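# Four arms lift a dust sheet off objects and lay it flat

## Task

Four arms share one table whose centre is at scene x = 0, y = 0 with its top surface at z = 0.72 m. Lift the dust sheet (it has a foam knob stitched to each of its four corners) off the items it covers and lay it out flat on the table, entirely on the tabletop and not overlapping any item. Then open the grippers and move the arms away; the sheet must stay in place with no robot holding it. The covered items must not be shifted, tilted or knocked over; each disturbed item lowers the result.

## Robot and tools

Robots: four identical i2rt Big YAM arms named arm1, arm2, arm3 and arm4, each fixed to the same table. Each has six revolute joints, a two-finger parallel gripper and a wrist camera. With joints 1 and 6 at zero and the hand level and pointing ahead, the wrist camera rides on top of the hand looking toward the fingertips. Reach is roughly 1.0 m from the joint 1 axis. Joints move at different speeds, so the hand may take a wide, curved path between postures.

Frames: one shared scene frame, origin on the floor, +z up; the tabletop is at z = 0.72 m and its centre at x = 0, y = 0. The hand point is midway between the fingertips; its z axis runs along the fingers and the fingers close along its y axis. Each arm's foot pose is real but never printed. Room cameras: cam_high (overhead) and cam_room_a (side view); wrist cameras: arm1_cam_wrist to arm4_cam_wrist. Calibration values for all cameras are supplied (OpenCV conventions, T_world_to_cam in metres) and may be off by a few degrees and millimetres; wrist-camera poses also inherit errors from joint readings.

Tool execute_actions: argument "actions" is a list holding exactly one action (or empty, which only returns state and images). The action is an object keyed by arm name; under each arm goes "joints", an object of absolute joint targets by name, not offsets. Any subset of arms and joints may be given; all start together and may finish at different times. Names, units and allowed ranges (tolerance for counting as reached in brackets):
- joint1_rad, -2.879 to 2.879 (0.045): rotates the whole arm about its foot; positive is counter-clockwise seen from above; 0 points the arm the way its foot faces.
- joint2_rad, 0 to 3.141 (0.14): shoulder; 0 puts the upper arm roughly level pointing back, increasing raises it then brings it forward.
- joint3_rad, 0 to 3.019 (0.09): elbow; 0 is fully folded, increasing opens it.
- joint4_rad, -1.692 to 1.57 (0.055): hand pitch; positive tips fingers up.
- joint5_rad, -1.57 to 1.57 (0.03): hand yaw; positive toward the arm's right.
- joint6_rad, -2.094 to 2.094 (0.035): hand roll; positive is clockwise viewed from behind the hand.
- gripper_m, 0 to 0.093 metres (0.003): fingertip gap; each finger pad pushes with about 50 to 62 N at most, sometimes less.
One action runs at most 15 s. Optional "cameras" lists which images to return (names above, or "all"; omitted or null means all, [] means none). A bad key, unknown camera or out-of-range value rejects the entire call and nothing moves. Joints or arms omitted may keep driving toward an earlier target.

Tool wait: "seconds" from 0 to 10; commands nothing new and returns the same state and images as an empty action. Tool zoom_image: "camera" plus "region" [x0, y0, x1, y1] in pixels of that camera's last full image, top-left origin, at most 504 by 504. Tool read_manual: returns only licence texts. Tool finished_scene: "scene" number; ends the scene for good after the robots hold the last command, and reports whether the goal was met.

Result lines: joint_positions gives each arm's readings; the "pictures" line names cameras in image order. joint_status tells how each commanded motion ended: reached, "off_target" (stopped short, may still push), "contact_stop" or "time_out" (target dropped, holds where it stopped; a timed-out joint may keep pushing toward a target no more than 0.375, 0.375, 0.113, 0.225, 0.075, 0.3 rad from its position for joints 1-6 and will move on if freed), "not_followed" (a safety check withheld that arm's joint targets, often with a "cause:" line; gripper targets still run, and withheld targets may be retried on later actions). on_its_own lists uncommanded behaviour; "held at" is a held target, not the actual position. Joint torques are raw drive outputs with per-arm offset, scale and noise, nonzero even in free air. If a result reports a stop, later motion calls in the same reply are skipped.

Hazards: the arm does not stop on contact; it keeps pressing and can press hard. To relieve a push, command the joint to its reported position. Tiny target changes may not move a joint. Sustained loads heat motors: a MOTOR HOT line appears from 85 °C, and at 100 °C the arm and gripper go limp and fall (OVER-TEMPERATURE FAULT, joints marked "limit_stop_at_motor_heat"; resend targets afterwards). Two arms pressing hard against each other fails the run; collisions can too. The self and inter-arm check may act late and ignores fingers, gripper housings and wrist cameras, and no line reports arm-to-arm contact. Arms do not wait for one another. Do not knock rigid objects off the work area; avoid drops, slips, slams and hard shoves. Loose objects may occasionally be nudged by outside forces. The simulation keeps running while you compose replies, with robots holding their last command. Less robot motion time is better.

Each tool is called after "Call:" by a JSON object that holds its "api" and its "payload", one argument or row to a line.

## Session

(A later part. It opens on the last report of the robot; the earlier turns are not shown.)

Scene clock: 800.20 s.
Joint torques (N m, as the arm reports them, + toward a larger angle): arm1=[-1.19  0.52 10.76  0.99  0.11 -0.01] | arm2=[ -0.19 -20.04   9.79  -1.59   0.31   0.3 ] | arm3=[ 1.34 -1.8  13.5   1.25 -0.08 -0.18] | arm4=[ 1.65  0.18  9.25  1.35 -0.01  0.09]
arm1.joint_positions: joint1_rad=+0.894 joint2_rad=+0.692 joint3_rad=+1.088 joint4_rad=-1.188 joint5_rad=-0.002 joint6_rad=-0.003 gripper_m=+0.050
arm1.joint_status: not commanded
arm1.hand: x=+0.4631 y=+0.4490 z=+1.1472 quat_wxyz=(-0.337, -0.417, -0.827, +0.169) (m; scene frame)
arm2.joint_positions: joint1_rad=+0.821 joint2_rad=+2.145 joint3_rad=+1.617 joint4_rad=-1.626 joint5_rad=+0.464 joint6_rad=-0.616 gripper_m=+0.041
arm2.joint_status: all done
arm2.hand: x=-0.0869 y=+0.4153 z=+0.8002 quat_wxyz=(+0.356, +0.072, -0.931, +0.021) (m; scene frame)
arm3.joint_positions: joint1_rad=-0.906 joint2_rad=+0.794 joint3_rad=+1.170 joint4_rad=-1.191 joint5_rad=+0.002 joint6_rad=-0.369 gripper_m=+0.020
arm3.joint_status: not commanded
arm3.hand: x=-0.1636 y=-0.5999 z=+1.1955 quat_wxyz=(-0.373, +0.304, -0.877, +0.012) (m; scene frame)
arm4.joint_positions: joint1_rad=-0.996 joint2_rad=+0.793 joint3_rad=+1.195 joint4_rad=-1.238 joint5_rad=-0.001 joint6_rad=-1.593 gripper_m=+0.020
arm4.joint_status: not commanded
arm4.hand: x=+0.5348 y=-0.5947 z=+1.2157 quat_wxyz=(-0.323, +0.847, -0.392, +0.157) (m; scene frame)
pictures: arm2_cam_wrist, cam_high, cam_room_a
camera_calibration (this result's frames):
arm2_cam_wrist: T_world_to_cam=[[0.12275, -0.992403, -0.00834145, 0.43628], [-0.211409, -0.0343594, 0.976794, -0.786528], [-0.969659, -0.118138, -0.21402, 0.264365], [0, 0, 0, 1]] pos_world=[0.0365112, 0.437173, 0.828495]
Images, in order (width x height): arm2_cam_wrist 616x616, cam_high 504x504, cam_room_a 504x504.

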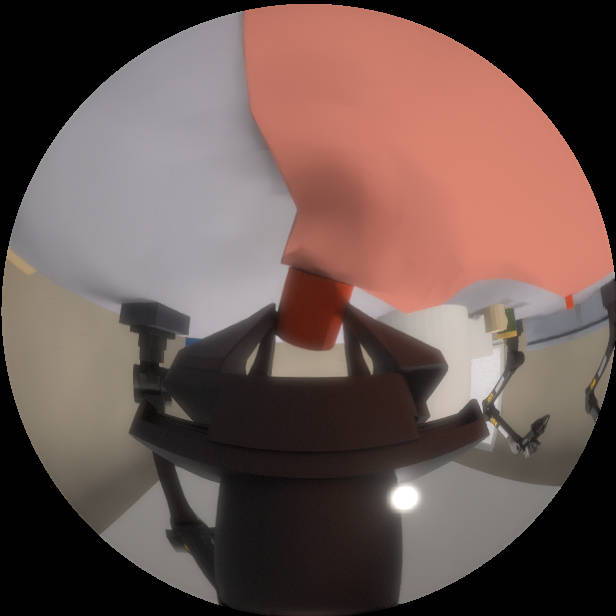

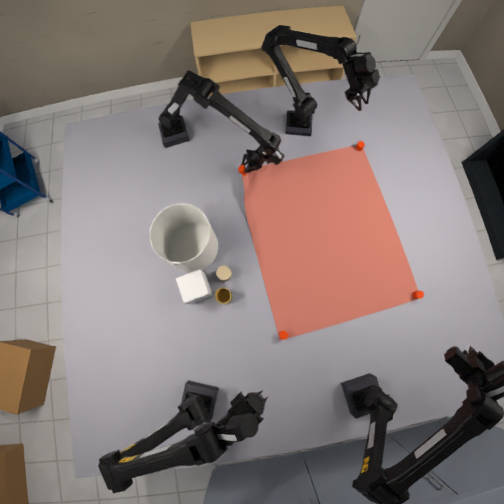

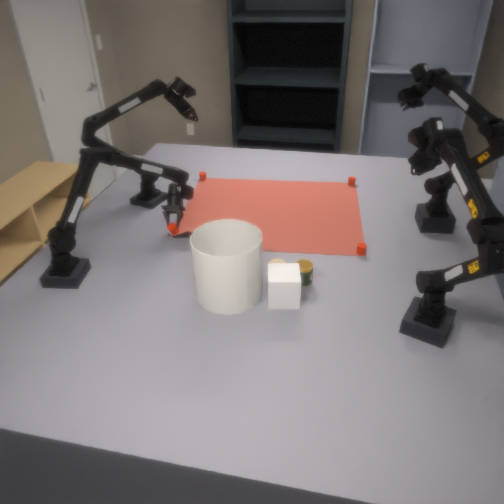

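Call:
{"api": "execute_actions", "payload": {
  "actions": [
    {"arm2":{"joints":{"joint2_rad":2.215,"joint3_rad":1.63}}}
  ],
  "cameras": []
}}

Call:
{"api": "execute_actions", "payload": {
  "actions": [
    {"arm2":{"joints":{"gripper_m":0.08}}}
  ],
  "cameras": ["arm2_cam_wrist"]
}}

Call:
{"api": "execute_actions", "payload": {
  "actions": [
    {"arm2":{"joints":{"joint2_rad":1.85}}}
  ],
  "cameras": ["arm2_cam_wrist","cam_high","cam_room_a"]
}}

Scene clock: 812.70 s.
Joint torques (N m, as the arm reports them, + toward a larger angle): arm1=[-1.09  0.59 10.71  0.72  0.03  0.  ] | arm2=[ -0.04 -20.09   6.69  -1.74   0.28   0.26] | arm3=[ 1.34 -1.74 13.49  1.23 -0.08 -0.19] | arm4=[ 1.53  0.32  9.2   1.38 -0.01  0.08]
arm1.joint_positions: joint1_rad=+0.894 joint2_rad=+0.692 joint3_rad=+1.088 joint4_rad=-1.188 joint5_rad=-0.002 joint6_rad=-0.003 gripper_m=+0.050
arm1.joint_status: not commanded
arm1.hand: x=+0.4631 y=+0.4490 z=+1.1472 quat_wxyz=(-0.337, -0.417, -0.827, +0.169) (m; scene frame)
arm2.joint_positions: joint1_rad=+0.821 joint2_rad=+2.230 joint3_rad=+1.617 joint4_rad=-1.629 joint5_rad=+0.465 joint6_rad=-0.615 gripper_m=+0.041
arm2.joint_status: all done
arm2.hand: x=-0.0958 y=+0.4212 z=+0.7615 quat_wxyz=(+0.388, +0.081, -0.918, -0.004) (m; scene frame)
arm3.joint_positions: joint1_rad=-0.906 joint2_rad=+0.794 joint3_rad=+1.170 joint4_rad=-1.191 joint5_rad=+0.002 joint6_rad=-0.369 gripper_m=+0.020
arm3.joint_status: not commanded
arm3.hand: x=-0.1636 y=-0.5999 z=+1.1955 quat_wxyz=(-0.373, +0.304, -0.877, +0.012) (m; scene frame)
arm4.joint_positions: joint1_rad=-0.996 joint2_rad=+0.793 joint3_rad=+1.195 joint4_rad=-1.238 joint5_rad=-0.001 joint6_rad=-1.593 gripper_m=+0.020
arm4.joint_status: not commanded
arm4.hand: x=+0.5348 y=-0.5947 z=+1.2157 quat_wxyz=(-0.323, +0.847, -0.392, +0.157) (m; scene frame)
pictures: none
No camera images: the call's "cameras" was empty. Leave "cameras" out to get every camera's image.

Scene clock: 813.37 s.
Joint torques (N m, as the arm reports them, + toward a larger angle): arm1=[-1.52 -0.05 10.78  0.7   0.08 -0.04] | arm2=[  0.3  -20.71   6.98  -1.86   0.27   0.26] | arm3=[ 1.5  -1.67 13.53  1.26 -0.09 -0.18] | arm4=[1.75 0.21 9.26 1.42 0.   0.08]
arm1.joint_positions: joint1_rad=+0.894 joint2_rad=+0.692 joint3_rad=+1.088 joint4_rad=-1.188 joint5_rad=-0.002 joint6_rad=-0.003 gripper_m=+0.050
arm1.joint_status: not commanded
arm1.hand: x=+0.4631 y=+0.4490 z=+1.1472 quat_wxyz=(-0.337, -0.417, -0.827, +0.169) (m; scene frame)
arm2.joint_positions: joint1_rad=+0.821 joint2_rad=+2.230 joint3_rad=+1.617 joint4_rad=-1.629 joint5_rad=+0.465 joint6_rad=-0.615 gripper_m=+0.080
arm2.joint_status: all done
arm2.hand: x=-0.0958 y=+0.4212 z=+0.7615 quat_wxyz=(+0.388, +0.081, -0.918, -0.004) (m; scene frame)
arm3.joint_positions: joint1_rad=-0.906 joint2_rad=+0.794 joint3_rad=+1.170 joint4_rad=-1.191 joint5_rad=+0.002 joint6_rad=-0.369 gripper_m=+0.020
arm3.joint_status: not commanded
arm3.hand: x=-0.1636 y=-0.5999 z=+1.1955 quat_wxyz=(-0.373, +0.304, -0.877, +0.012) (m; scene frame)
arm4.joint_positions: joint1_rad=-0.996 joint2_rad=+0.793 joint3_rad=+1.195 joint4_rad=-1.238 joint5_rad=-0.001 joint6_rad=-1.593 gripper_m=+0.020
arm4.joint_status: not commanded
arm4.hand: x=+0.5348 y=-0.5947 z=+1.2157 quat_wxyz=(-0.323, +0.847, -0.392, +0.157) (m; scene frame)
pictures: arm2_cam_wrist
camera_calibration (this result's frames):
arm2_cam_wrist: T_world_to_cam=[[0.119845, -0.990696, -0.0644843, 0.484604], [-0.140609, -0.0812355, 0.986727, -0.731393], [-0.982785, -0.109187, -0.149036, 0.193621], [0, 0, 0, 1]] pos_world=[0.02937, 0.441821, 0.781791]
Images, in order (width x height): arm2_cam_wrist 616x616.

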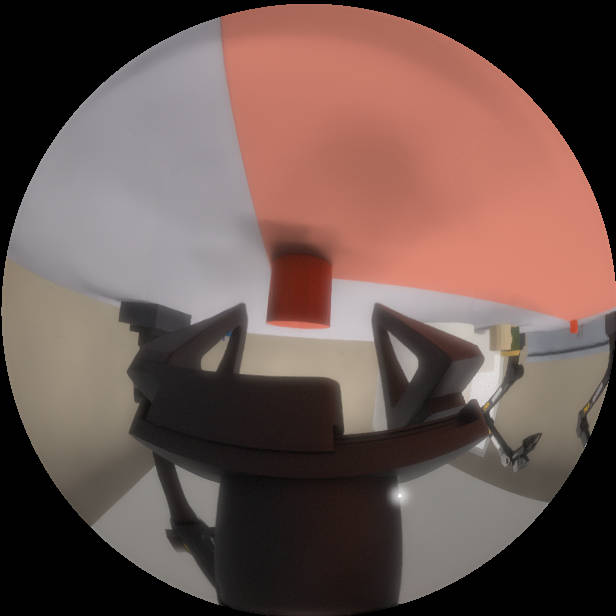

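Scene clock: 814.83 s.
Joint torques (N m, as the arm reports them, + toward a larger angle): arm1=[-1.66  0.15 10.78  0.82  0.13  0.03] | arm2=[  0.44 -17.41   8.88  -1.     0.29   0.29] | arm3=[ 1.46 -1.76 13.5   1.25 -0.08 -0.18] | arm4=[ 1.57  0.11  9.22  1.39 -0.02  0.08]
arm1.joint_positions: joint1_rad=+0.894 joint2_rad=+0.692 joint3_rad=+1.088 joint4_rad=-1.188 joint5_rad=-0.002 joint6_rad=-0.003 gripper_m=+0.050
arm1.joint_status: not commanded
arm1.hand: x=+0.4631 y=+0.4490 z=+1.1472 quat_wxyz=(-0.337, -0.417, -0.827, +0.169) (m; scene frame)
arm2.joint_positions: joint1_rad=+0.821 joint2_rad=+1.861 joint3_rad=+1.613 joint4_rad=-1.634 joint5_rad=+0.465 joint6_rad=-0.615 gripper_m=+0.080
arm2.joint_status: all done
arm2.hand: x=-0.0814 y=+0.4115 z=+0.9346 quat_wxyz=(+0.255, +0.042, -0.961, +0.101) (m; scene frame)
arm3.joint_positions: joint1_rad=-0.906 joint2_rad=+0.794 joint3_rad=+1.170 joint4_rad=-1.191 joint5_rad=+0.002 joint6_rad=-0.369 gripper_m=+0.020
arm3.joint_status: not commanded
arm3.hand: x=-0.1636 y=-0.5999 z=+1.1955 quat_wxyz=(-0.373, +0.304, -0.877, +0.012) (m; scene frame)
arm4.joint_positions: joint1_rad=-0.996 joint2_rad=+0.793 joint3_rad=+1.195 joint4_rad=-1.238 joint5_rad=-0.001 joint6_rad=-1.593 gripper_m=+0.020
arm4.joint_status: not commanded
arm4.hand: x=+0.5348 y=-0.5947 z=+1.2157 quat_wxyz=(-0.323, +0.847, -0.392, +0.157) (m; scene frame)
pictures: arm2_cam_wrist, cam_high, cam_room_a
camera_calibration (this result's frames):
arm2_cam_wrist: T_world_to_cam=[[0.10454, -0.979579, 0.171745, 0.257858], [-0.422037, 0.112674, 0.89955, -0.922185], [-0.900531, -0.166521, -0.401639, 0.498877], [0, 0, 0, 1]] pos_world=[0.0331015, 0.439573, 0.985634]
Images, in order (width x height): arm2_cam_wrist 616x616, cam_high 504x504, cam_room_a 504x504.

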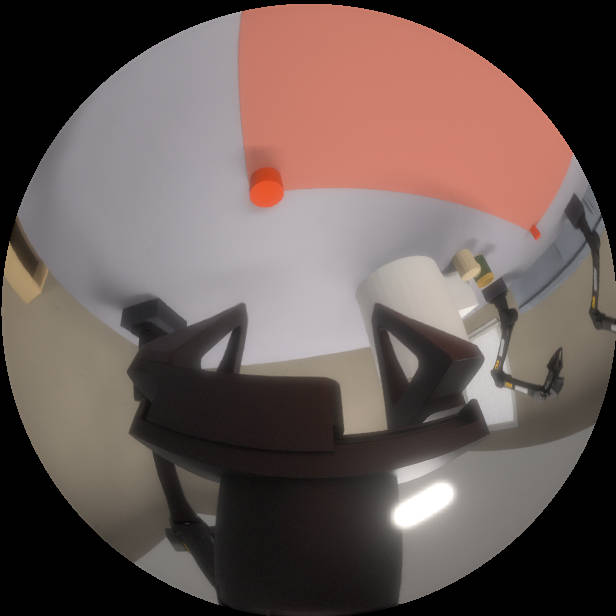

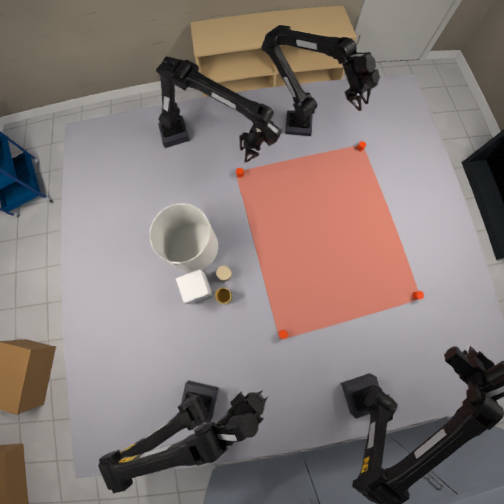

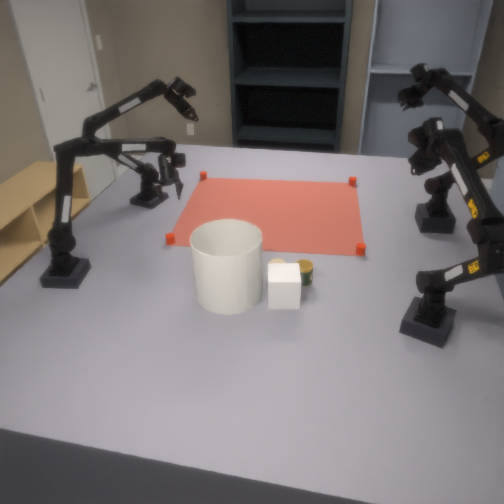

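Call:
{"api": "execute_actions", "payload": {
  "actions": [
    {"arm2":{"joints":{"joint1_rad":0.3,"joint2_rad":0.8,"joint3_rad":1.1}}}
  ],
  "cameras": []
}}

Call:
{"api": "finished_scene", "payload": {
  "scene": 2
}}

Scene clock: 821.63 s.
Joint torques (N m, as the arm reports them, + toward a larger angle): arm1=[-0.98  0.26 10.58  0.85  0.1   0.01] | arm2=[ 1.3  -1.98  8.89 -0.07  0.19  0.27] | arm3=[ 1.33 -1.75 13.52  1.23 -0.09 -0.18] | arm4=[1.53 0.25 9.2  1.46 0.   0.08]
arm1.joint_positions: joint1_rad=+0.894 joint2_rad=+0.692 joint3_rad=+1.088 joint4_rad=-1.188 joint5_rad=-0.002 joint6_rad=-0.003 gripper_m=+0.050
arm1.joint_status: not commanded
arm1.hand: x=+0.4631 y=+0.4490 z=+1.1472 quat_wxyz=(-0.337, -0.417, -0.827, +0.169) (m; scene frame)
arm2.joint_positions: joint1_rad=+0.292 joint2_rad=+0.796 joint3_rad=+1.094 joint4_rad=-1.635 joint5_rad=+0.468 joint6_rad=-0.614 gripper_m=+0.080
arm2.joint_status: all done
arm2.hand: x=-0.4210 y=+0.5213 z=+1.1113 quat_wxyz=(+0.104, -0.273, -0.927, +0.236) (m; scene frame)
arm3.joint_positions: joint1_rad=-0.906 joint2_rad=+0.794 joint3_rad=+1.170 joint4_rad=-1.191 joint5_rad=+0.002 joint6_rad=-0.369 gripper_m=+0.020
arm3.joint_status: not commanded
arm3.hand: x=-0.1636 y=-0.5999 z=+1.1955 quat_wxyz=(-0.373, +0.304, -0.877, +0.012) (m; scene frame)
arm4.joint_positions: joint1_rad=-0.996 joint2_rad=+0.793 joint3_rad=+1.195 joint4_rad=-1.238 joint5_rad=-0.001 joint6_rad=-1.593 gripper_m=+0.020
arm4.joint_status: not commanded
arm4.hand: x=+0.5348 y=-0.5947 z=+1.2157 quat_wxyz=(-0.323, +0.847, -0.392, +0.157) (m; scene frame)
pictures: none
No camera images: the call's "cameras" was empty. Leave "cameras" out to get every camera's image.

The scene is finished: the task was done.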